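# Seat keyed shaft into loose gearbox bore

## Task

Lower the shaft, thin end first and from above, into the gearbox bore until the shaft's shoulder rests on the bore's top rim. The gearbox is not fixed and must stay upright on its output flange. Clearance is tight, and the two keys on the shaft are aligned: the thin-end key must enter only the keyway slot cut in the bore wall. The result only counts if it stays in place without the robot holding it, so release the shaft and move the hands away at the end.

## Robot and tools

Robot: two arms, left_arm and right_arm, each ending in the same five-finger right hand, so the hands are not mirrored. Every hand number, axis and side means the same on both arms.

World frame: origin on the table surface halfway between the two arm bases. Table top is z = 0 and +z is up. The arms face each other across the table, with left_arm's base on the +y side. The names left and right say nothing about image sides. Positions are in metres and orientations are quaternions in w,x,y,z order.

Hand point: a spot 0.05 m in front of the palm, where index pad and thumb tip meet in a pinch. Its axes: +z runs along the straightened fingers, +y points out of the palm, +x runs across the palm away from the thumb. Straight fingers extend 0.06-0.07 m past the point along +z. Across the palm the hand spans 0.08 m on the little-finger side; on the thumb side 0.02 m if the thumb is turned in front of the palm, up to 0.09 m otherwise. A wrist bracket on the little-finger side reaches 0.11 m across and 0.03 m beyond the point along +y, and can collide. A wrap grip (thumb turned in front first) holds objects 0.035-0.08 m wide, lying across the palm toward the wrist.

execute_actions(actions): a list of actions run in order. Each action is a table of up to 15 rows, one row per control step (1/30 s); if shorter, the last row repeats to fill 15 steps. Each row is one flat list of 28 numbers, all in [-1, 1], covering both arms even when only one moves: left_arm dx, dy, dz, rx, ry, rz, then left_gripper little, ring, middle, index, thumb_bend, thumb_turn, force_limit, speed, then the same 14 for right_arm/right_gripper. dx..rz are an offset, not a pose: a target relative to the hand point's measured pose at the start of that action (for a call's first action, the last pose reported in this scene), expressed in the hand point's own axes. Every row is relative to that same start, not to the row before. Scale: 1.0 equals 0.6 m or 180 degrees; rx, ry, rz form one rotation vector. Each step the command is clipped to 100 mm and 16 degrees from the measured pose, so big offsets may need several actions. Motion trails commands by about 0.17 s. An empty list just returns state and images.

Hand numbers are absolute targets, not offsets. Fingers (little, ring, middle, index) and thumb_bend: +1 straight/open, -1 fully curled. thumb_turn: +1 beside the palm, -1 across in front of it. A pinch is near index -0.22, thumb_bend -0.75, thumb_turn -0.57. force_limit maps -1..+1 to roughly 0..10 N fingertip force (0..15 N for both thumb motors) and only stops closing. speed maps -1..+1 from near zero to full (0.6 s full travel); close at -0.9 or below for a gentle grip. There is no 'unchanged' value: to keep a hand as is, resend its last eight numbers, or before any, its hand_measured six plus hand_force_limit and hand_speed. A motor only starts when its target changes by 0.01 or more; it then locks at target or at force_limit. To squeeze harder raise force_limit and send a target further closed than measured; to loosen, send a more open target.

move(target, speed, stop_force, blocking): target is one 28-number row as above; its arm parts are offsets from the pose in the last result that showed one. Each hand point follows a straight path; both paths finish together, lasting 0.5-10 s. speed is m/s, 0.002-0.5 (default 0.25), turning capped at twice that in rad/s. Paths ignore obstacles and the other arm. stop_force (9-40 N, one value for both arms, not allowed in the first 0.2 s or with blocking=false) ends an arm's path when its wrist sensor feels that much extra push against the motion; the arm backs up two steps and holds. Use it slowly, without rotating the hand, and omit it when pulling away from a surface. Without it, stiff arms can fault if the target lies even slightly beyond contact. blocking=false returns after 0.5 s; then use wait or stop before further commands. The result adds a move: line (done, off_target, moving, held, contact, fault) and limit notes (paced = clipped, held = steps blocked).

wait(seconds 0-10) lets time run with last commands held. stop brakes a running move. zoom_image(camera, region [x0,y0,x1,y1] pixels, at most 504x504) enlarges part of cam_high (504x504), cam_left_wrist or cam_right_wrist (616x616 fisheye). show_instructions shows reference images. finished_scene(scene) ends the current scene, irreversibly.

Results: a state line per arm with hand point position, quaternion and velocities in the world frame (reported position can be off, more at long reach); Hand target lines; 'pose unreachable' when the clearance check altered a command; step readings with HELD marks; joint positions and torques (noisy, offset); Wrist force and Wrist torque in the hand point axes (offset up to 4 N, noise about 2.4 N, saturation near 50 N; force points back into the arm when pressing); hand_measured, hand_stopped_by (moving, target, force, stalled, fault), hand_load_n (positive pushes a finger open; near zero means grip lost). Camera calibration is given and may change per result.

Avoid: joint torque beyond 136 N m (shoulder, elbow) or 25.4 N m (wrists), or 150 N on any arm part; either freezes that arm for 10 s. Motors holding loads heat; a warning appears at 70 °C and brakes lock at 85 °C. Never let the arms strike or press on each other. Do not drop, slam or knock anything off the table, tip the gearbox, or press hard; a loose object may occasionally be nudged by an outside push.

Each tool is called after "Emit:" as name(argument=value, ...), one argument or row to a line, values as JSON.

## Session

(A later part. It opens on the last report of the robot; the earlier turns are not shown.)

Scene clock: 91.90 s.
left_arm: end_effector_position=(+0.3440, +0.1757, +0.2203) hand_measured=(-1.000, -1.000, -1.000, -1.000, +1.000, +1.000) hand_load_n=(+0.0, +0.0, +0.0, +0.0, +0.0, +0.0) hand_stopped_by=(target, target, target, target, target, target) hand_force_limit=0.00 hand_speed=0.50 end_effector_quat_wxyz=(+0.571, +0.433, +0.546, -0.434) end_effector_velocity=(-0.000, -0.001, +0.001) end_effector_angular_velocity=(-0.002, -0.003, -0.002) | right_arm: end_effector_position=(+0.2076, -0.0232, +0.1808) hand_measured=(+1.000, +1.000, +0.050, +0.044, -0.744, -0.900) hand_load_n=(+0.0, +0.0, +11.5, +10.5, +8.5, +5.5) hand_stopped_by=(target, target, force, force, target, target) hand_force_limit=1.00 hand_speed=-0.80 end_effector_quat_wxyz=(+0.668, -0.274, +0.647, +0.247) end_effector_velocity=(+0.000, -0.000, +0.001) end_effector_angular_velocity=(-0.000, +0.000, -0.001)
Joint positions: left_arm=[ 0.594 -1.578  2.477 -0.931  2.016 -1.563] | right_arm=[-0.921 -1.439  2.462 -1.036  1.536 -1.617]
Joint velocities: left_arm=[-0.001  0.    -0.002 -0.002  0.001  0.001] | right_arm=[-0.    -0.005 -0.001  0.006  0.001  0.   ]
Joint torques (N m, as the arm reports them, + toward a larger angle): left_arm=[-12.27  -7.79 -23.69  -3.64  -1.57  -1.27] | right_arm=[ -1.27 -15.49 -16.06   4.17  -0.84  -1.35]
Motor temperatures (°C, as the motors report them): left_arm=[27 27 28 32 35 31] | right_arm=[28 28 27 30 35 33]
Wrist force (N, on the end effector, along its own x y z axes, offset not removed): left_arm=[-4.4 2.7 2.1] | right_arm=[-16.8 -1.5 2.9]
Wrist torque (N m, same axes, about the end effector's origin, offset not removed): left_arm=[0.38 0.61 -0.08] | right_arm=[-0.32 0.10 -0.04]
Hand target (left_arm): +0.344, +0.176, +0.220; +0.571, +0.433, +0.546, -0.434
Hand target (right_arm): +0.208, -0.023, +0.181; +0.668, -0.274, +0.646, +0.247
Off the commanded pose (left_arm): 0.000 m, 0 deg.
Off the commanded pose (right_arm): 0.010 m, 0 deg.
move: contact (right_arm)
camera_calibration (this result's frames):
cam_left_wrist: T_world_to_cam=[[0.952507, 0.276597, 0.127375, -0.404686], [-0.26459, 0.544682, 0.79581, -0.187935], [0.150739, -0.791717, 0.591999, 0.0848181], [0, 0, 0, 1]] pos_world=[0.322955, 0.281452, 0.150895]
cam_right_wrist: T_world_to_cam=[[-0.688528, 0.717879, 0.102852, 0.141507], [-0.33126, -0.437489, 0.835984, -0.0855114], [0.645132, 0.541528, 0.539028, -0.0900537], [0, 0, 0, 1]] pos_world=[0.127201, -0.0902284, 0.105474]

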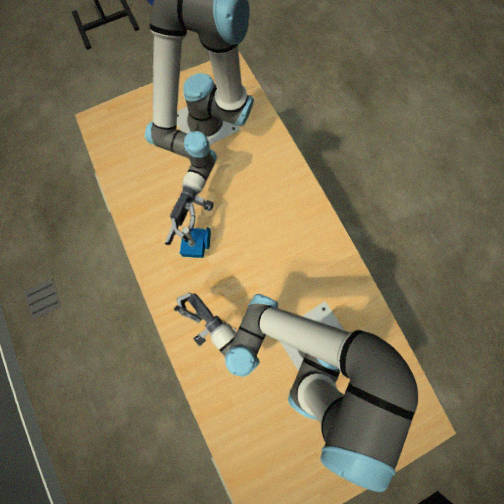

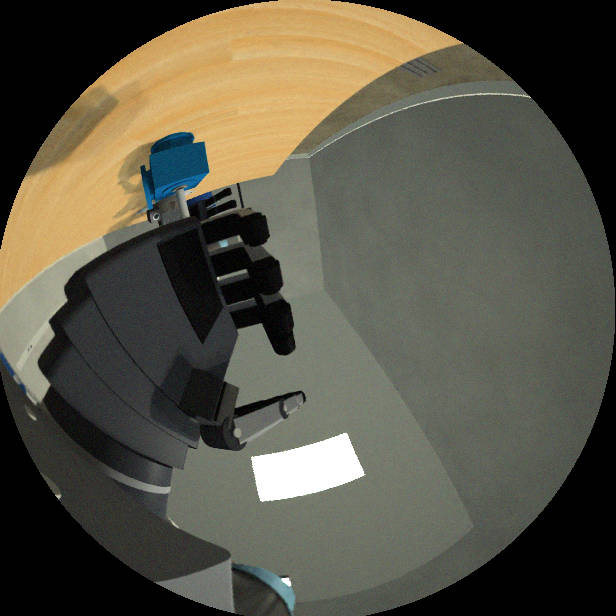

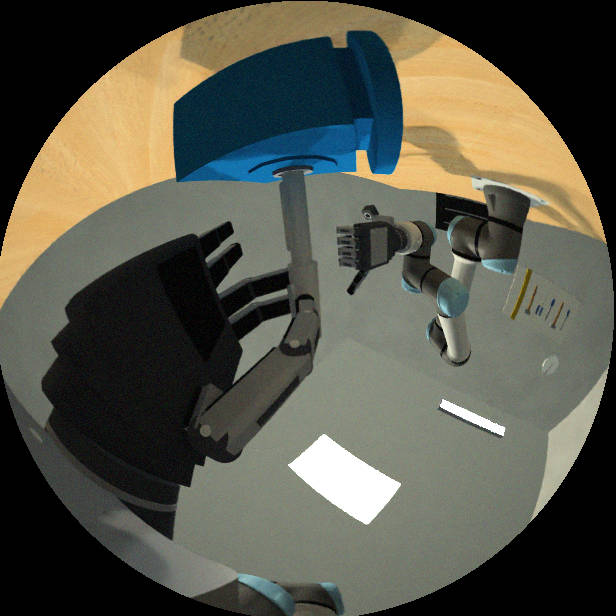

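Emit:
move(
  target=[0,0,0,0,0,0,-1,-1,-1,-1,1,1,0,0.5,-0.003,0.0003,0.0025,0,0,0,1,1,-0.55,-0.55,-0.75,-0.9,1,-0.8],
  speed=0.01,
)

Emit:
move(
  target=[0,0,0,0,0,0,-1,-1,-1,-1,1,1,0,0.5,0.02,0,0,0,0,0,1,1,-0.55,-0.55,-0.75,-0.9,1,-0.8],
  speed=0.005,
  stop_force=10,
)

Emit:
zoom_image(
  camera="cam_left_wrist",
  region=[150,165,210,225],
)

Emit:
zoom_image(
  camera="cam_right_wrist",
  region=[260,140,330,210],
)

Scene clock: 92.97 s.
left_arm: end_effector_position=(+0.3440, +0.1757, +0.2203) hand_measured=(-1.000, -1.000, -1.000, -1.000, +1.000, +1.000) hand_load_n=(+0.0, +0.0, +0.0, +0.0, +0.0, +0.0) hand_stopped_by=(target, target, target, target, target, target) hand_force_limit=0.00 hand_speed=0.50 end_effector_quat_wxyz=(+0.571, +0.433, +0.546, -0.434) end_effector_velocity=(+0.000, +0.000, +0.001) end_effector_angular_velocity=(-0.001, -0.001, +0.001) | right_arm: end_effector_position=(+0.2085, -0.0220, +0.1826) hand_measured=(+1.000, +1.000, +0.050, +0.044, -0.744, -0.900) hand_load_n=(+0.0, +0.0, +11.5, +9.5, +8.5, +3.5) hand_stopped_by=(target, target, force, force, target, target) hand_force_limit=1.00 hand_speed=-0.80 end_effector_quat_wxyz=(+0.668, -0.274, +0.647, +0.247) end_effector_velocity=(+0.000, +0.000, +0.000) end_effector_angular_velocity=(-0.001, +0.001, -0.001)
Joint positions: left_arm=[ 0.594 -1.578  2.477 -0.931  2.016 -1.563] | right_arm=[-0.92  -1.442  2.456 -1.028  1.538 -1.617]
Joint velocities: left_arm=[ 0.    -0.001 -0.    -0.    -0.    -0.   ] | right_arm=[ 0.    -0.001 -0.001  0.003  0.001 -0.   ]
Joint torques (N m, as the arm reports them, + toward a larger angle): left_arm=[-11.69  -7.66 -24.    -3.68  -1.58  -1.35] | right_arm=[ 12.46 -23.77 -25.37  -0.89   2.9   -1.5 ]
Motor temperatures (°C, as the motors report them): left_arm=[27 27 28 32 35 31] | right_arm=[28 28 27 30 35 33]
Wrist force (N, on the end effector, along its own x y z axes, offset not removed): left_arm=[-2.8 -0.1 4.6] | right_arm=[-0.5 -0.1 0.7]
Wrist torque (N m, same axes, about the end effector's origin, offset not removed): left_arm=[-0.37 0.12 -0.18] | right_arm=[-0.09 0.56 0.03]
Hand target (left_arm): +0.344, +0.176, +0.220; +0.571, +0.433, +0.546, -0.434
Hand target (right_arm): +0.209, -0.022, +0.183; +0.668, -0.274, +0.647, +0.247
Off the commanded pose (left_arm): 0.000 m, 0 deg.
Off the commanded pose (right_arm): 0.000 m, 0 deg.
move: done
camera_calibration (this result's frames):
cam_left_wrist: T_world_to_cam=[[0.952507, 0.276597, 0.127375, -0.404686], [-0.26459, 0.544682, 0.79581, -0.187935], [0.150739, -0.791717, 0.591999, 0.0848181], [0, 0, 0, 1]] pos_world=[0.322955, 0.281452, 0.150895]
cam_right_wrist: T_world_to_cam=[[-0.688526, 0.717882, 0.102851, 0.14108], [-0.331266, -0.437491, 0.835981, -0.0861906], [0.645132, 0.541523, 0.539033, -0.0922176], [0, 0, 0, 1]] pos_world=[0.128077, -0.0890481, 0.107252]

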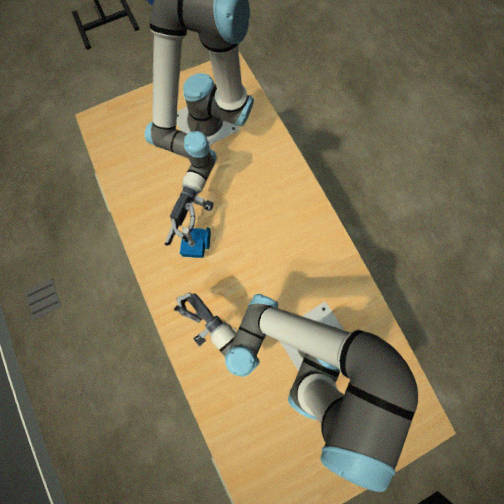

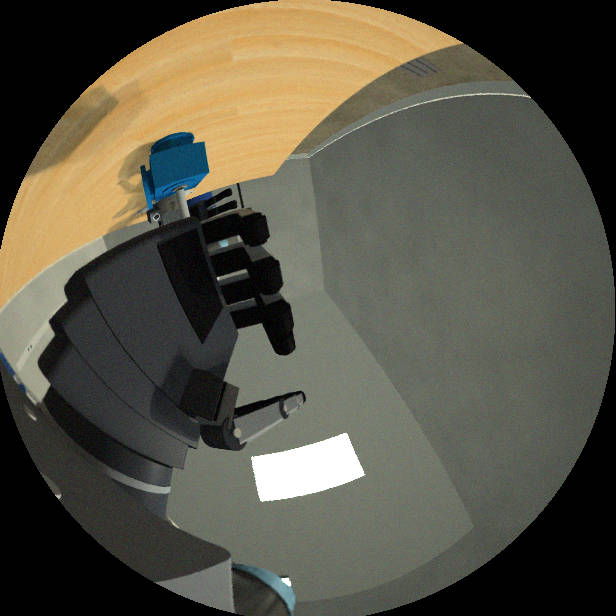

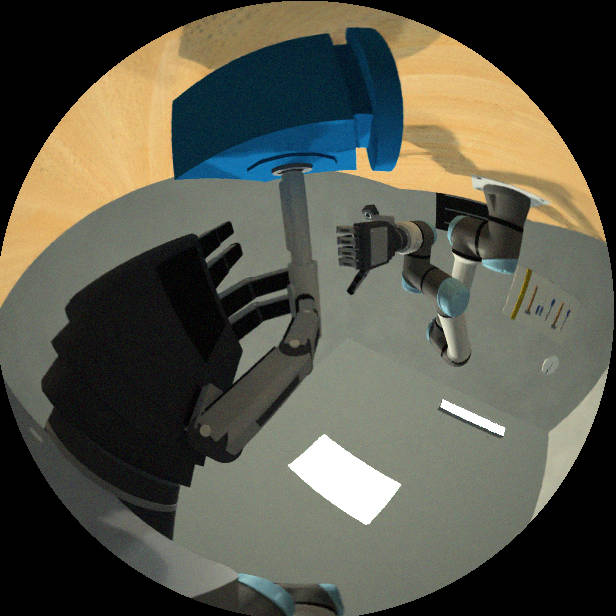

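Scene clock: 94.23 s.
left_arm: end_effector_position=(+0.3440, +0.1757, +0.2203) hand_measured=(-1.000, -1.000, -1.000, -1.000, +1.000, +1.000) hand_load_n=(+0.0, +0.0, +0.0, +0.0, +0.0, +0.0) hand_stopped_by=(target, target, target, target, target, target) hand_force_limit=0.00 hand_speed=0.50 end_effector_quat_wxyz=(+0.571, +0.433, +0.546, -0.434) end_effector_velocity=(-0.000, -0.000, -0.001) end_effector_angular_velocity=(+0.002, +0.002, -0.000) | right_arm: end_effector_position=(+0.2087, -0.0222, +0.1780) hand_measured=(+1.000, +1.000, +0.050, +0.044, -0.744, -0.900) hand_load_n=(+0.0, +0.0, +13.5, +9.0, +8.5, +3.0) hand_stopped_by=(target, target, force, force, target, target) hand_force_limit=1.00 hand_speed=-0.80 end_effector_quat_wxyz=(+0.668, -0.274, +0.647, +0.247) end_effector_velocity=(-0.001, -0.001, -0.000) end_effector_angular_velocity=(-0.003, +0.004, +0.001)
Joint positions: left_arm=[ 0.594 -1.578  2.477 -0.931  2.016 -1.563] | right_arm=[-0.921 -1.428  2.46  -1.046  1.537 -1.617]
Joint velocities: left_arm=[-0.     0.001 -0.     0.002 -0.    -0.001] | right_arm=[ 0.001 -0.005  0.001  0.008 -0.     0.   ]
Joint torques (N m, as the arm reports them, + toward a larger angle): left_arm=[-12.69  -7.95 -23.4   -3.73  -1.71  -1.3 ] | right_arm=[ -7.91 -17.89 -15.69   3.17  -1.95  -0.88]
Motor temperatures (°C, as the motors report them): left_arm=[27 27 28 32 35 31] | right_arm=[28 28 27 30 35 33]
Wrist force (N, on the end effector, along its own x y z axes, offset not removed): left_arm=[-4.1 -0.6 1.6] | right_arm=[-11.2 -1.8 6.1]
Wrist torque (N m, same axes, about the end effector's origin, offset not removed): left_arm=[0.12 0.49 -0.33] | right_arm=[-0.46 -0.15 0.13]
Hand target (left_arm): +0.344, +0.176, +0.220; +0.571, +0.433, +0.546, -0.434
Hand target (right_arm): +0.209, -0.022, +0.178; +0.668, -0.274, +0.646, +0.247
Off the commanded pose (left_arm): 0.000 m, 0 deg.
Off the commanded pose (right_arm): 0.007 m, 0 deg.
move: contact (right_arm)
camera_calibration (this result's frames):
cam_left_wrist: T_world_to_cam=[[0.952507, 0.276597, 0.127375, -0.404686], [-0.26459, 0.544682, 0.79581, -0.187935], [0.150739, -0.791717, 0.591999, 0.0848181], [0, 0, 0, 1]] pos_world=[0.322955, 0.281452, 0.150895]
cam_right_wrist: T_world_to_cam=[[-0.688503, 0.717904, 0.102846, 0.141778], [-0.331164, -0.437378, 0.836081, -0.0824349], [0.645208, 0.541586, 0.53888, -0.0897522], [0, 0, 0, 1]] pos_world=[0.128224, -0.0892295, 0.102707]

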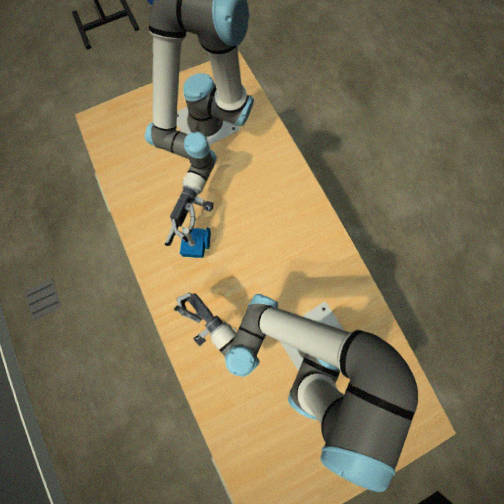

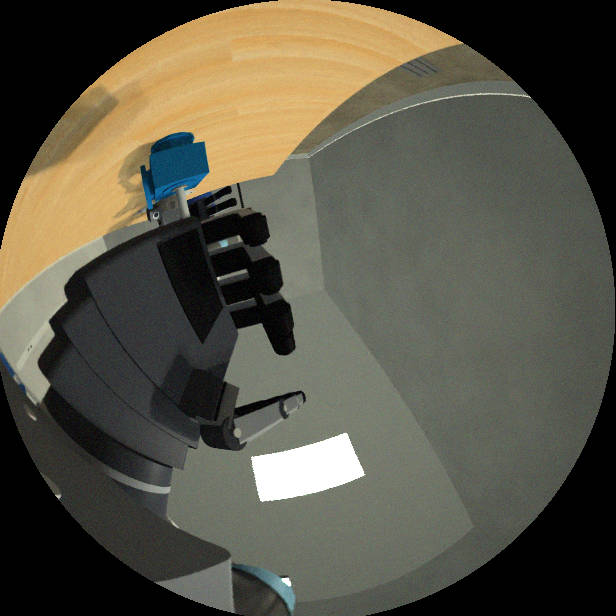

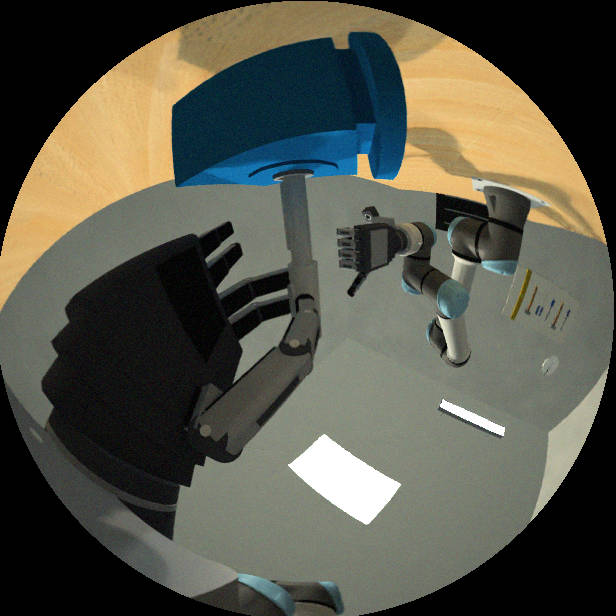

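Region (150, 165, 210, 225) of cam_left_wrist's 616x616 image, scaled by 8.400, with more detail than that image has.

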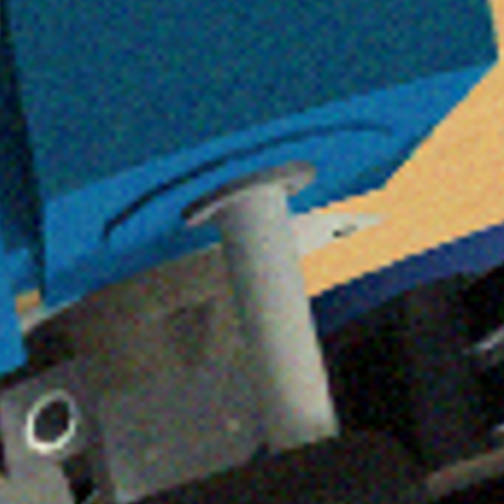

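Region (260, 140, 330, 210) of cam_right_wrist's 616x616 image, scaled by 7.200, with more detail than that image has.

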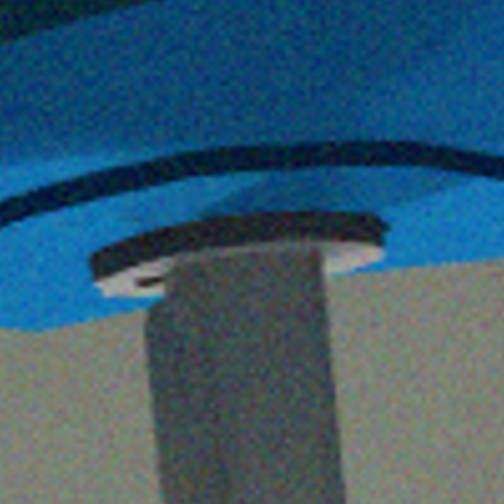

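Emit:
move(
  target=[0,0,0,0,0,0,-1,-1,-1,-1,1,1,0,0.5,-0.012,0,0.001,0,0,0,1,1,-0.55,-0.55,-0.75,-0.9,1,-0.8],
  speed=0.02,
)

Emit:
move(
  target=[0,0,0,0,0,0,-1,-1,-1,-1,1,1,0,0.5,0.0007,-0.0133,0.011,-0.25,-0.0115,0.003,1,1,-0.55,-0.55,-0.75,-0.9,1,-0.8],
  speed=0.2,
)

Emit:
zoom_image(
  camera="cam_left_wrist",
  region=[150,165,210,225],
)

Emit:
zoom_image(
  camera="cam_right_wrist",
  region=[260,140,330,210],
)

Scene clock: 95.30 s.
left_arm: end_effector_position=(+0.3440, +0.1757, +0.2203) hand_measured=(-1.000, -1.000, -1.000, -1.000, +1.000, +1.000) hand_load_n=(+0.0, +0.0, +0.0, +0.0, +0.0, +0.0) hand_stopped_by=(target, target, target, target, target, target) hand_force_limit=0.00 hand_speed=0.50 end_effector_quat_wxyz=(+0.571, +0.433, +0.546, -0.434) end_effector_velocity=(+0.000, +0.000, -0.001) end_effector_angular_velocity=(+0.001, +0.003, +0.001) | right_arm: end_effector_position=(+0.2088, -0.0216, +0.1851) hand_measured=(+1.000, +1.000, +0.050, +0.044, -0.744, -0.900) hand_load_n=(+0.0, +0.0, +11.0, +9.5, +8.5, +2.5) hand_stopped_by=(target, target, force, force, target, target) hand_force_limit=1.00 hand_speed=-0.80 end_effector_quat_wxyz=(+0.668, -0.274, +0.647, +0.247) end_effector_velocity=(-0.000, -0.000, +0.001) end_effector_angular_velocity=(-0.001, +0.001, -0.001)
Joint positions: left_arm=[ 0.594 -1.578  2.477 -0.931  2.016 -1.563] | right_arm=[-0.919 -1.449  2.453 -1.017  1.538 -1.617]
Joint velocities: left_arm=[ 0.     0.001  0.     0.    -0.001 -0.002] | right_arm=[ 0.001 -0.005 -0.002  0.009  0.001 -0.   ]
Joint torques (N m, as the arm reports them, + toward a larger angle): left_arm=[-11.96  -8.29 -23.57  -3.65  -1.69  -1.2 ] | right_arm=[ 12.86 -23.64 -26.1   -1.03   2.78  -0.77]
Motor temperatures (°C, as the motors report them): left_arm=[27 27 28 32 35 31] | right_arm=[28 28 27 30 35 33]
Wrist force (N, on the end effector, along its own x y z axes, offset not removed): left_arm=[-5.0 1.2 -1.5] | right_arm=[0.5 -1.4 -0.6]
Wrist torque (N m, same axes, about the end effector's origin, offset not removed): left_arm=[0.31 0.60 -0.20] | right_arm=[-0.30 0.38 0.01]
Hand target (left_arm): +0.344, +0.176, +0.220; +0.571, +0.433, +0.546, -0.434
Hand target (right_arm): +0.209, -0.022, +0.185; +0.668, -0.274, +0.647, +0.247
Off the commanded pose (left_arm): 0.000 m, 0 deg.
Off the commanded pose (right_arm): 0.000 m, 0 deg.
move: done
camera_calibration (this result's frames):
cam_left_wrist: T_world_to_cam=[[0.952507, 0.276597, 0.127375, -0.404686], [-0.26459, 0.544682, 0.79581, -0.187935], [0.150739, -0.791717, 0.591999, 0.0848181], [0, 0, 0, 1]] pos_world=[0.322955, 0.281452, 0.150895]
cam_right_wrist: T_world_to_cam=[[-0.688493, 0.717911, 0.102862, 0.140723], [-0.331188, -0.437406, 0.836057, -0.0880449], [0.645207, 0.541553, 0.538915, -0.093966], [0, 0, 0, 1]] pos_world=[0.128355, -0.0886505, 0.109775]

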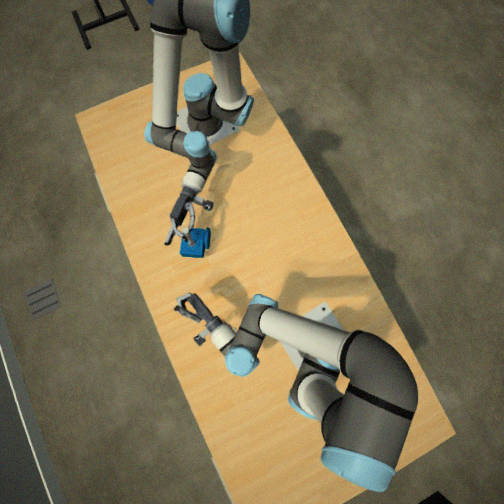

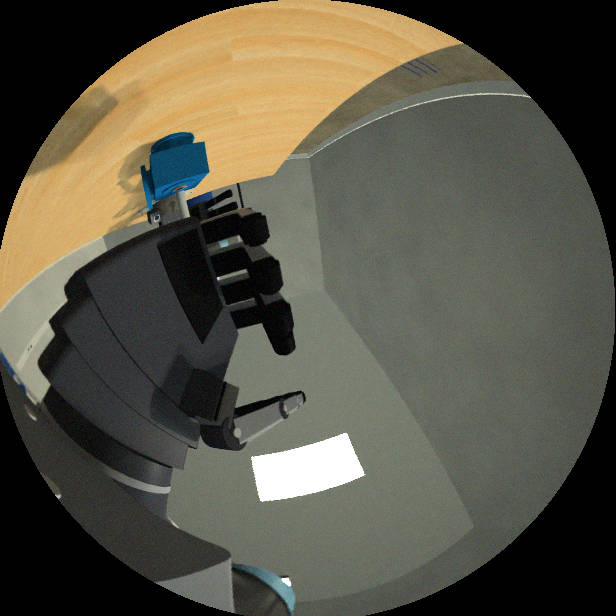

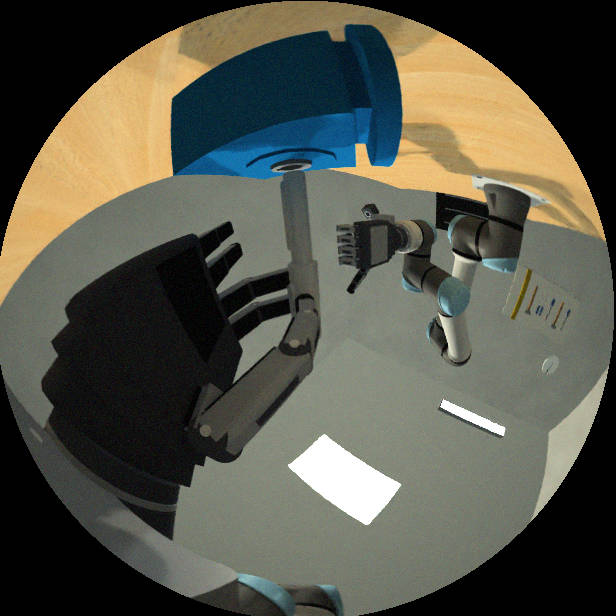

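Scene clock: 97.70 s.
left_arm: end_effector_position=(+0.3440, +0.1757, +0.2203) hand_measured=(-1.000, -1.000, -1.000, -1.000, +1.000, +1.000) hand_load_n=(+0.0, +0.0, +0.0, +0.0, +0.0, +0.0) hand_stopped_by=(target, target, target, target, target, target) hand_force_limit=0.00 hand_speed=0.50 end_effector_quat_wxyz=(+0.571, +0.433, +0.546, -0.434) end_effector_velocity=(+0.000, +0.000, -0.001) end_effector_angular_velocity=(+0.002, +0.004, +0.001) | right_arm: end_effector_position=(+0.2191, -0.0231, +0.1853) hand_measured=(+1.000, +1.000, +0.050, +0.044, -0.744, -0.900) hand_load_n=(+0.0, +0.0, +11.0, +9.5, +8.5, +2.5) hand_stopped_by=(target, target, force, force, target, target) hand_force_limit=1.00 hand_speed=-0.80 end_effector_quat_wxyz=(+0.522, -0.501, +0.493, +0.484) end_effector_velocity=(-0.000, +0.000, +0.000) end_effector_angular_velocity=(-0.001, -0.003, +0.008)
Joint positions: left_arm=[ 0.594 -1.578  2.477 -0.931  2.016 -1.563] | right_arm=[-1.34  -1.259  2.184 -0.961  0.332 -1.582]
Joint velocities: left_arm=[ 0.     0.001  0.001  0.001 -0.001 -0.002] | right_arm=[ 0.001  0.003 -0.006  0.004 -0.008 -0.004]
Joint torques (N m, as the arm reports them, + toward a larger angle): left_arm=[-12.65  -7.94 -23.71  -3.59  -1.73  -1.19] | right_arm=[-14.03 -17.31 -24.92   0.85  -3.04  -1.53]
Motor temperatures (°C, as the motors report them): left_arm=[27 27 28 32 35 31] | right_arm=[28 28 27 30 35 33]
Wrist force (N, on the end effector, along its own x y z axes, offset not removed): left_arm=[-6.2 1.6 2.4] | right_arm=[3.2 -1.8 2.9]
Wrist torque (N m, same axes, about the end effector's origin, offset not removed): left_arm=[0.29 0.76 -0.19] | right_arm=[-0.53 -0.11 0.07]
Hand target (left_arm): +0.344, +0.176, +0.220; +0.571, +0.433, +0.546, -0.434
Hand target (right_arm): +0.219, -0.023, +0.185; +0.522, -0.501, +0.493, +0.484
Off the commanded pose (left_arm): 0.000 m, 0 deg.
Off the commanded pose (right_arm): 0.000 m, 0 deg.
move: done
camera_calibration (this result's frames):
cam_left_wrist: T_world_to_cam=[[0.952507, 0.276597, 0.127375, -0.404686], [-0.26459, 0.544682, 0.79581, -0.187935], [0.15074, -0.791717, 0.591999, 0.0848181], [0, 0, 0, 1]] pos_world=[0.322955, 0.281452, 0.150895]
cam_right_wrist: T_world_to_cam=[[-0.994484, 0.0205828, 0.10285, 0.199758], [0.0753099, -0.542397, 0.83674, -0.17713], [0.0730079, 0.83987, 0.537855, 0.0325147], [0, 0, 0, 1]] pos_world=[0.209622, -0.127495, 0.110178]

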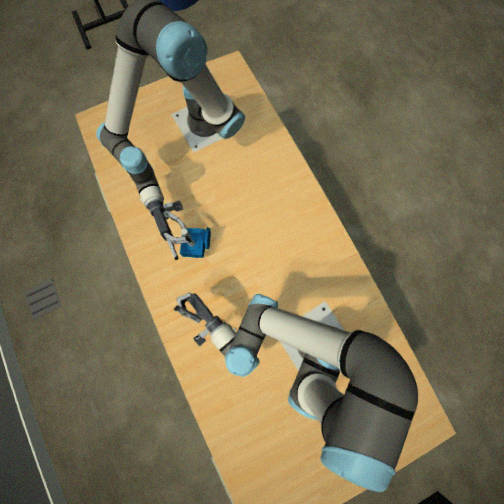

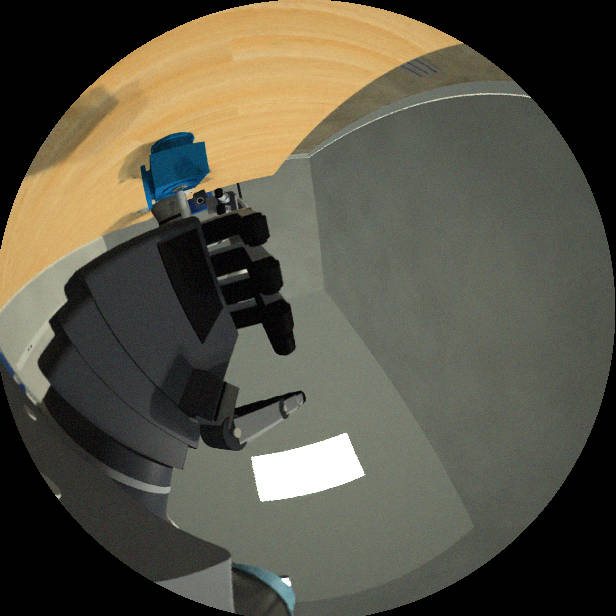

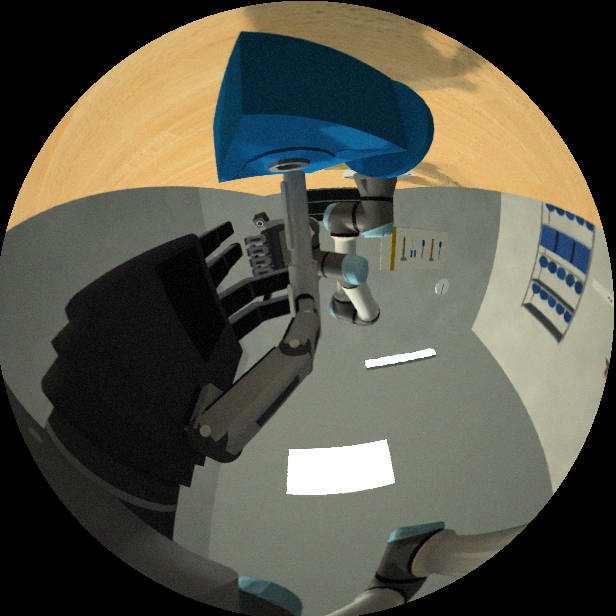

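Region (150, 165, 210, 225) of cam_left_wrist's 616x616 image, scaled by 8.400, with more detail than that image has.

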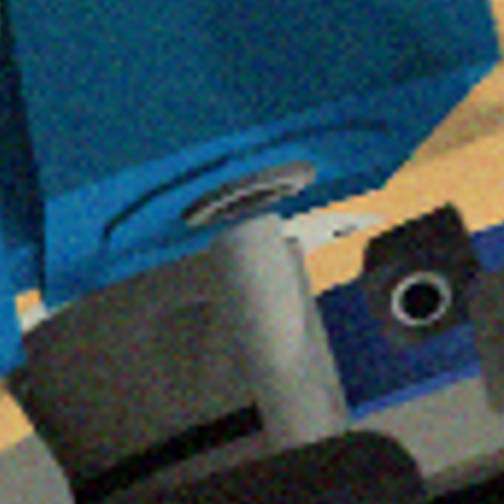

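Region (260, 140, 330, 210) of cam_right_wrist's 616x616 image, scaled by 7.200, with more detail than that image has.

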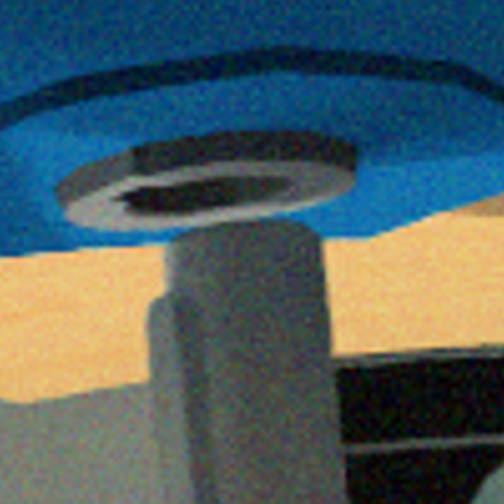

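Emit:
move(
  target=[0,0,0,0,0,0,-1,-1,-1,-1,1,1,0,0.5,0.004,-0.0045,0,0,0,0,1,1,-0.55,-0.55,-0.75,-0.9,1,-0.8],
  speed=0.01,
)

Emit:
zoom_image(
  camera="cam_left_wrist",
  region=[150,165,210,225],
)

Emit:
zoom_image(
  camera="cam_right_wrist",
  region=[265,145,325,205],
)

Scene clock: 98.80 s.
left_arm: end_effector_position=(+0.3440, +0.1757, +0.2203) hand_measured=(-1.000, -1.000, -1.000, -1.000, +1.000, +1.000) hand_load_n=(+0.0, +0.0, +0.0, +0.0, +0.0, +0.0) hand_stopped_by=(target, target, target, target, target, target) hand_force_limit=0.00 hand_speed=0.50 end_effector_quat_wxyz=(+0.571, +0.433, +0.546, -0.434) end_effector_velocity=(+0.000, +0.001, +0.000) end_effector_angular_velocity=(-0.002, +0.000, +0.002) | right_arm: end_effector_position=(+0.2218, -0.0232, +0.1831) hand_measured=(+1.000, +1.000, +0.050, +0.044, -0.744, -0.900) hand_load_n=(+0.0, +0.0, +11.0, +9.5, +8.5, +2.5) hand_stopped_by=(target, target, force, force, target, target) hand_force_limit=1.00 hand_speed=-0.80 end_effector_quat_wxyz=(+0.522, -0.501, +0.493, +0.484) end_effector_velocity=(+0.001, -0.000, -0.001) end_effector_angular_velocity=(+0.000, +0.000, -0.001)
Joint positions: left_arm=[ 0.594 -1.578  2.477 -0.931  2.016 -1.563] | right_arm=[-1.342 -1.25   2.179 -0.966  0.33  -1.582]
Joint velocities: left_arm=[ 0.001 -0.001  0.001 -0.003 -0.001 -0.002] | right_arm=[-0.001  0.002 -0.001 -0.002  0.     0.   ]
Joint torques (N m, as the arm reports them, + toward a larger angle): left_arm=[-12.22  -8.23 -23.62  -3.57  -1.72  -1.23] | right_arm=[-14.14 -17.89 -25.61  -2.16  -2.78   2.09]
Motor temperatures (°C, as the motors report them): left_arm=[27 27 28 32 35 31] | right_arm=[28 28 27 30 35 33]
Wrist force (N, on the end effector, along its own x y z axes, offset not removed): left_arm=[-3.1 2.1 -2.3] | right_arm=[1.8 -2.5 2.9]
Wrist torque (N m, same axes, about the end effector's origin, offset not removed): left_arm=[0.50 0.59 -0.35] | right_arm=[-0.74 0.14 0.00]
Hand target (left_arm): +0.344, +0.176, +0.220; +0.571, +0.433, +0.546, -0.434
Hand target (right_arm): +0.222, -0.023, +0.183; +0.522, -0.501, +0.493, +0.484
Off the commanded pose (left_arm): 0.000 m, 0 deg.
Off the commanded pose (right_arm): 0.000 m, 0 deg.
move: done
camera_calibration (this result's frames):
cam_left_wrist: T_world_to_cam=[[0.952507, 0.276597, 0.127375, -0.404686], [-0.26459, 0.544683, 0.79581, -0.187935], [0.150739, -0.791717, 0.591999, 0.084818], [0, 0, 0, 1]] pos_world=[0.322955, 0.281452, 0.150895]
cam_right_wrist: T_world_to_cam=[[-0.994484, 0.0205777, 0.102848, 0.202732], [0.0753122, -0.54239, 0.836744, -0.17551], [0.0730023, 0.839875, 0.537849, 0.0335583], [0, 0, 0, 1]] pos_world=[0.212382, -0.127551, 0.107957]

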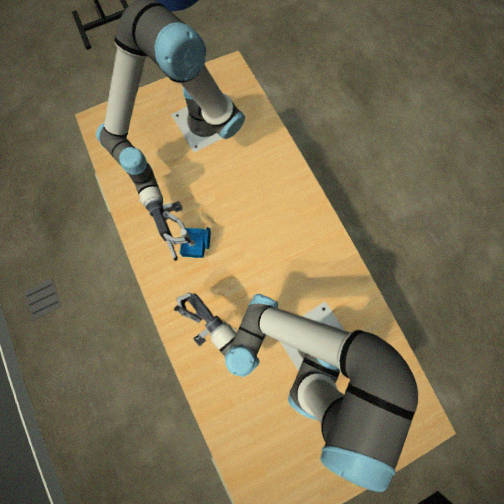

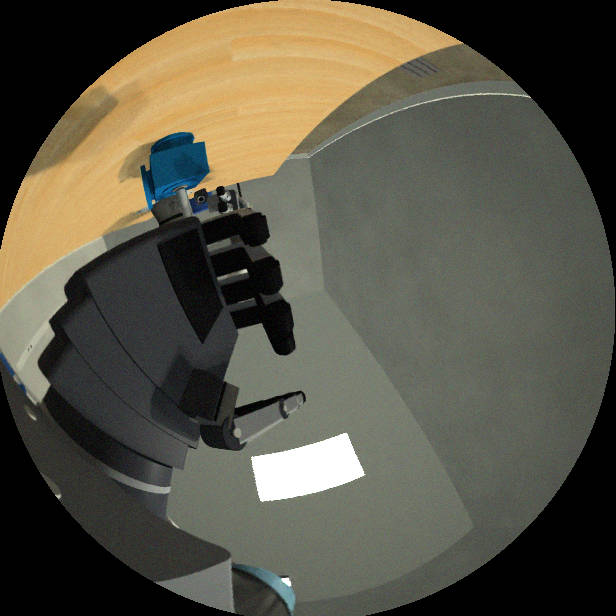

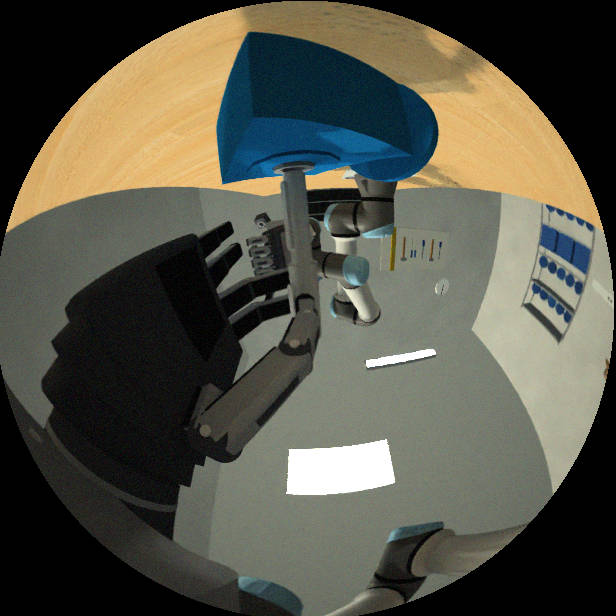

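Region (150, 165, 210, 225) of cam_left_wrist's 616x616 image, scaled by 8.400, with more detail than that image has.

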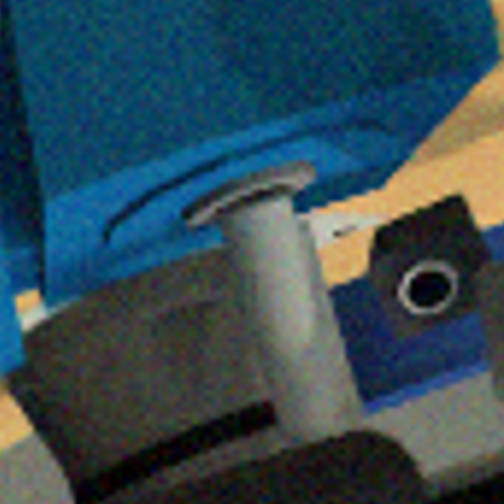

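Region (265, 145, 325, 205) of cam_right_wrist's 616x616 image, scaled by 8.400, with more detail than that image has.

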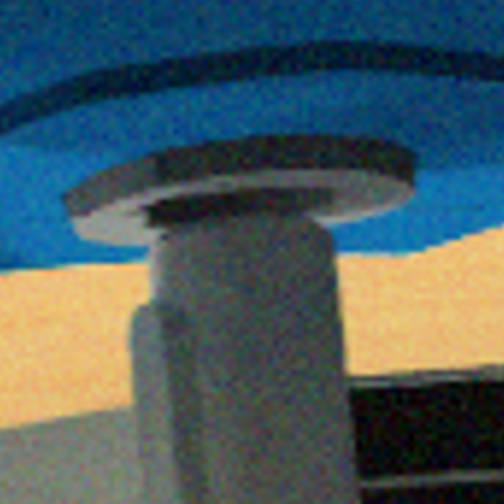

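Emit:
move(
  target=[0,0,0,0,0,0,-1,-1,-1,-1,1,1,0,0.5,0,0.0005,0.002,0,0,0,1,1,-0.55,-0.55,-0.75,-0.9,1,-0.8],
  speed=0.01,
)

Emit:
move(
  target=[0,0,0,0,0,0,-1,-1,-1,-1,1,1,0,0.5,0.025,0.0011,-0.0003,0,0,0,1,1,-0.55,-0.55,-0.75,-0.9,1,-0.8],
  speed=0.005,
  stop_force=10,
)

Emit:
zoom_image(
  camera="cam_left_wrist",
  region=[150,165,210,225],
)

Emit:
zoom_image(
  camera="cam_right_wrist",
  region=[265,145,325,205],
)

Scene clock: 99.83 s.
left_arm: end_effector_position=(+0.3440, +0.1757, +0.2203) hand_measured=(-1.000, -1.000, -1.000, -1.000, +1.000, +1.000) hand_load_n=(+0.0, +0.0, +0.0, +0.0, +0.0, +0.0) hand_stopped_by=(target, target, target, target, target, target) hand_force_limit=0.00 hand_speed=0.50 end_effector_quat_wxyz=(+0.571, +0.433, +0.546, -0.434) end_effector_velocity=(+0.000, -0.000, +0.000) end_effector_angular_velocity=(-0.001, +0.000, +0.000) | right_arm: end_effector_position=(+0.2216, -0.0220, +0.1831) hand_measured=(+1.000, +1.000, +0.050, +0.044, -0.744, -0.900) hand_load_n=(+0.0, +0.0, +11.0, +9.5, +8.5, +2.5) hand_stopped_by=(target, target, force, force, target, target) hand_force_limit=1.00 hand_speed=-0.80 end_effector_quat_wxyz=(+0.522, -0.501, +0.493, +0.484) end_effector_velocity=(-0.001, +0.001, -0.000) end_effector_angular_velocity=(+0.000, -0.001, +0.001)
Joint positions: left_arm=[ 0.594 -1.578  2.477 -0.931  2.016 -1.563] | right_arm=[-1.339 -1.249  2.178 -0.965  0.333 -1.583]
Joint velocities: left_arm=[-0.001 -0.     0.    -0.001 -0.001 -0.001] | right_arm=[ 0.002  0.    -0.    -0.001  0.002  0.   ]
Joint torques (N m, as the arm reports them, + toward a larger angle): left_arm=[-12.24  -7.41 -23.7   -3.58  -1.75  -1.31] | right_arm=[ 12.38 -17.95 -25.8    0.8    3.02  -1.46]
Motor temperatures (°C, as the motors report them): left_arm=[27 27 28 32 35 31] | right_arm=[28 28 27 30 35 33]
Wrist force (N, on the end effector, along its own x y z axes, offset not removed): left_arm=[-4.7 -1.0 1.9] | right_arm=[1.4 -0.4 1.4]
Wrist torque (N m, same axes, about the end effector's origin, offset not removed): left_arm=[0.01 0.42 -0.25] | right_arm=[-0.33 0.23 0.02]
Hand target (left_arm): +0.344, +0.176, +0.220; +0.571, +0.433, +0.546, -0.434
Hand target (right_arm): +0.222, -0.022, +0.183; +0.522, -0.501, +0.493, +0.484
Off the commanded pose (left_arm): 0.000 m, 0 deg.
Off the commanded pose (right_arm): 0.000 m, 0 deg.
move: done
camera_calibration (this result's frames):
cam_left_wrist: T_world_to_cam=[[0.952507, 0.276597, 0.127375, -0.404686], [-0.26459, 0.544682, 0.79581, -0.187935], [0.15074, -0.791717, 0.591999, 0.084818], [0, 0, 0, 1]] pos_world=[0.322955, 0.281452, 0.150895]
cam_right_wrist: T_world_to_cam=[[-0.994484, 0.0206079, 0.102848, 0.202467], [0.0752952, -0.542392, 0.836745, -0.174848], [0.0730275, 0.839873, 0.537848, 0.0325819], [0, 0, 0, 1]] pos_world=[0.212136, -0.126373, 0.107955]

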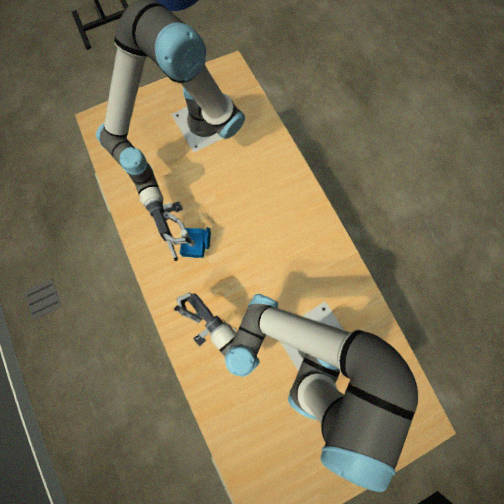

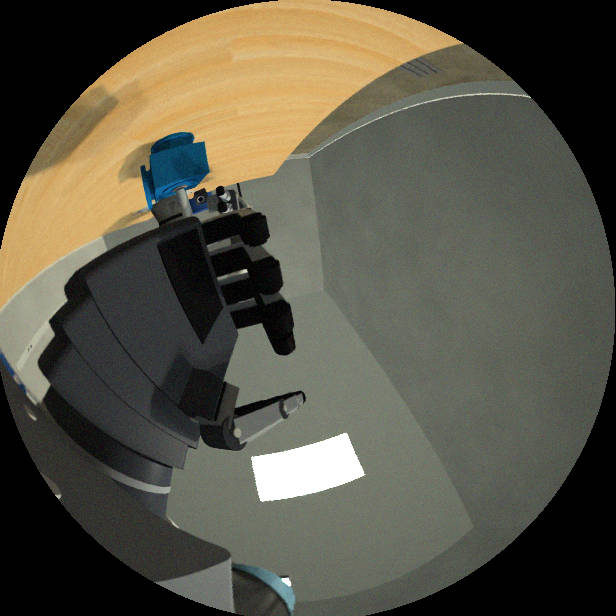

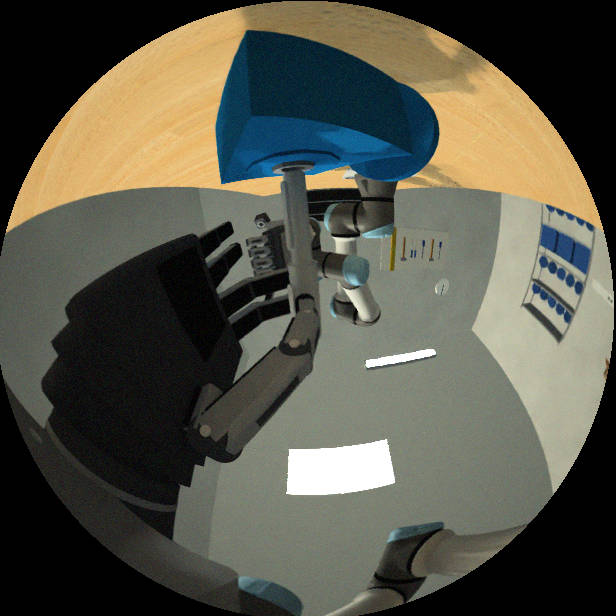

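Scene clock: 101.33 s.
left_arm: end_effector_position=(+0.3440, +0.1757, +0.2203) hand_measured=(-1.000, -1.000, -1.000, -1.000, +1.000, +1.000) hand_load_n=(+0.0, +0.0, +0.0, +0.0, +0.0, +0.0) hand_stopped_by=(target, target, target, target, target, target) hand_force_limit=0.00 hand_speed=0.50 end_effector_quat_wxyz=(+0.571, +0.433, +0.546, -0.434) end_effector_velocity=(-0.001, +0.000, -0.001) end_effector_angular_velocity=(-0.000, +0.002, -0.001) | right_arm: end_effector_position=(+0.2216, -0.0220, +0.1774) hand_measured=(+1.000, +1.000, +0.050, +0.044, -0.744, -0.900) hand_load_n=(+0.0, +0.0, +8.0, +12.5, +8.5, +5.0) hand_stopped_by=(target, target, force, force, target, target) hand_force_limit=1.00 hand_speed=-0.80 end_effector_quat_wxyz=(+0.522, -0.501, +0.493, +0.484) end_effector_velocity=(-0.001, -0.000, +0.001) end_effector_angular_velocity=(-0.000, +0.001, +0.000)
Joint positions: left_arm=[ 0.594 -1.578  2.477 -0.931  2.016 -1.563] | right_arm=[-1.339 -1.236  2.181 -0.982  0.333 -1.583]
Joint velocities: left_arm=[-0.    -0.     0.002 -0.002  0.    -0.002] | right_arm=[ 0.    -0.004  0.     0.005  0.    -0.   ]
Joint torques (N m, as the arm reports them, + toward a larger angle): left_arm=[-12.11  -7.45 -23.9   -3.56  -1.69  -1.21] | right_arm=[  0.24 -29.04 -13.44   1.    -1.93  -0.54]
Motor temperatures (°C, as the motors report them): left_arm=[27 27 28 32 35 31] | right_arm=[28 28 27 30 35 33]
Wrist force (N, on the end effector, along its own x y z axes, offset not removed): left_arm=[-3.4 -0.8 3.6] | right_arm=[-9.0 -1.3 3.8]
Wrist torque (N m, same axes, about the end effector's origin, offset not removed): left_arm=[-0.19 0.30 -0.19] | right_arm=[-0.59 0.45 -0.04]
Hand target (left_arm): +0.344, +0.176, +0.220; +0.571, +0.433, +0.546, -0.434
Hand target (right_arm): +0.222, -0.022, +0.178; +0.522, -0.501, +0.493, +0.484
Off the commanded pose (left_arm): 0.000 m, 0 deg.
Off the commanded pose (right_arm): 0.009 m, 0 deg.
move: contact (right_arm)
camera_calibration (this result's frames):
cam_left_wrist: T_world_to_cam=[[0.952507, 0.276597, 0.127375, -0.404686], [-0.26459, 0.544683, 0.79581, -0.187935], [0.15074, -0.791716, 0.591999, 0.084818], [0, 0, 0, 1]] pos_world=[0.322955, 0.281452, 0.150895]
cam_right_wrist: T_world_to_cam=[[-0.994467, 0.0206094, 0.103011, 0.202984], [0.0754378, -0.542323, 0.836777, -0.170089], [0.0731107, 0.839918, 0.537767, 0.0356583], [0, 0, 0, 1]] pos_world=[0.212085, -0.126377, 0.102241]

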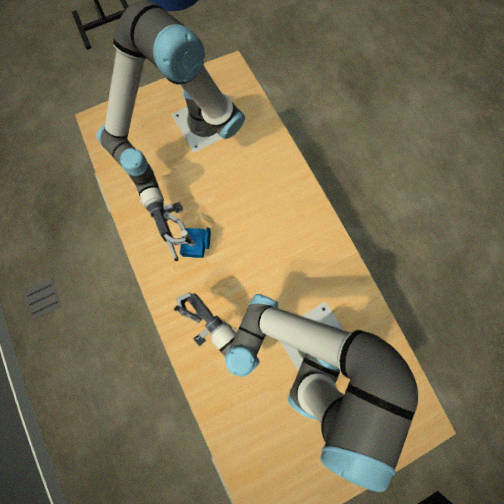

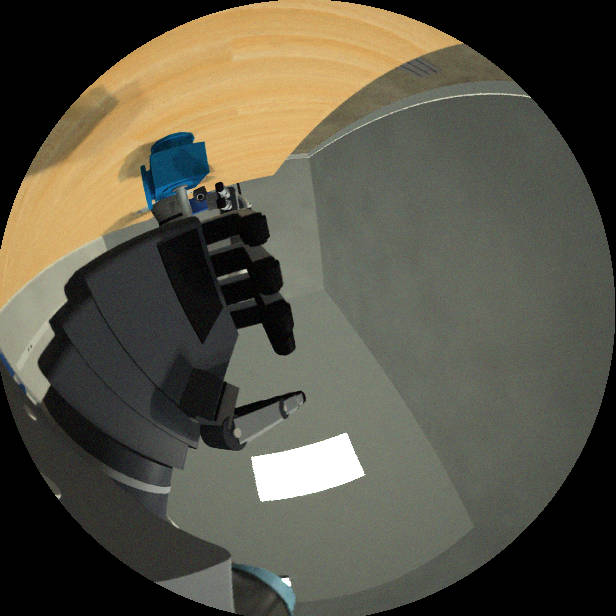

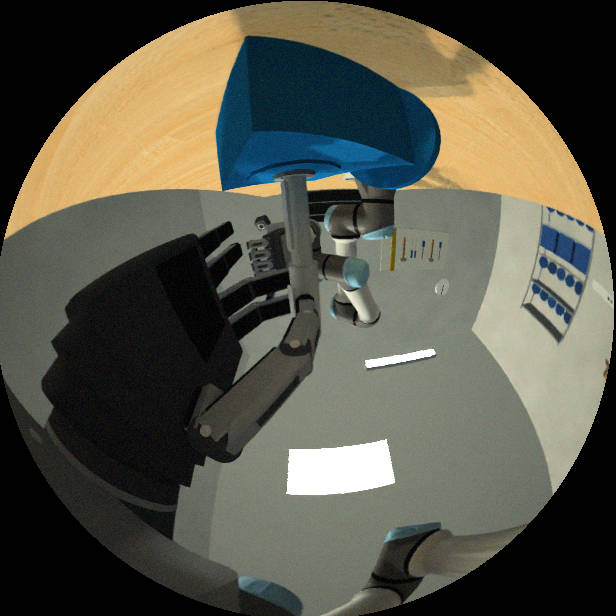

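Region (150, 165, 210, 225) of cam_left_wrist's 616x616 image, scaled by 8.400, with more detail than that image has.

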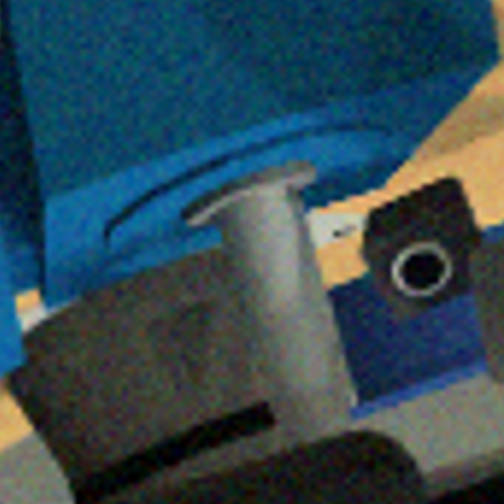

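Region (265, 145, 325, 205) of cam_right_wrist's 616x616 image, scaled by 8.400, with more detail than that image has.

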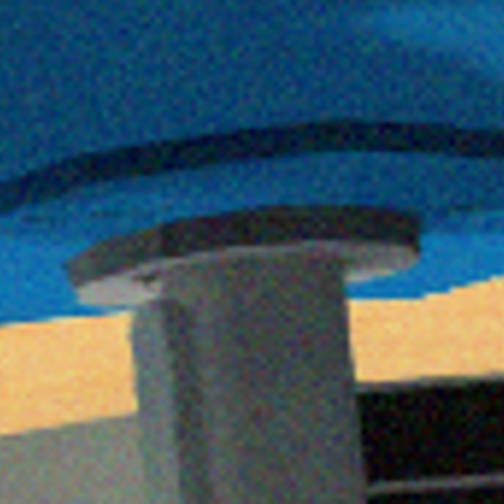

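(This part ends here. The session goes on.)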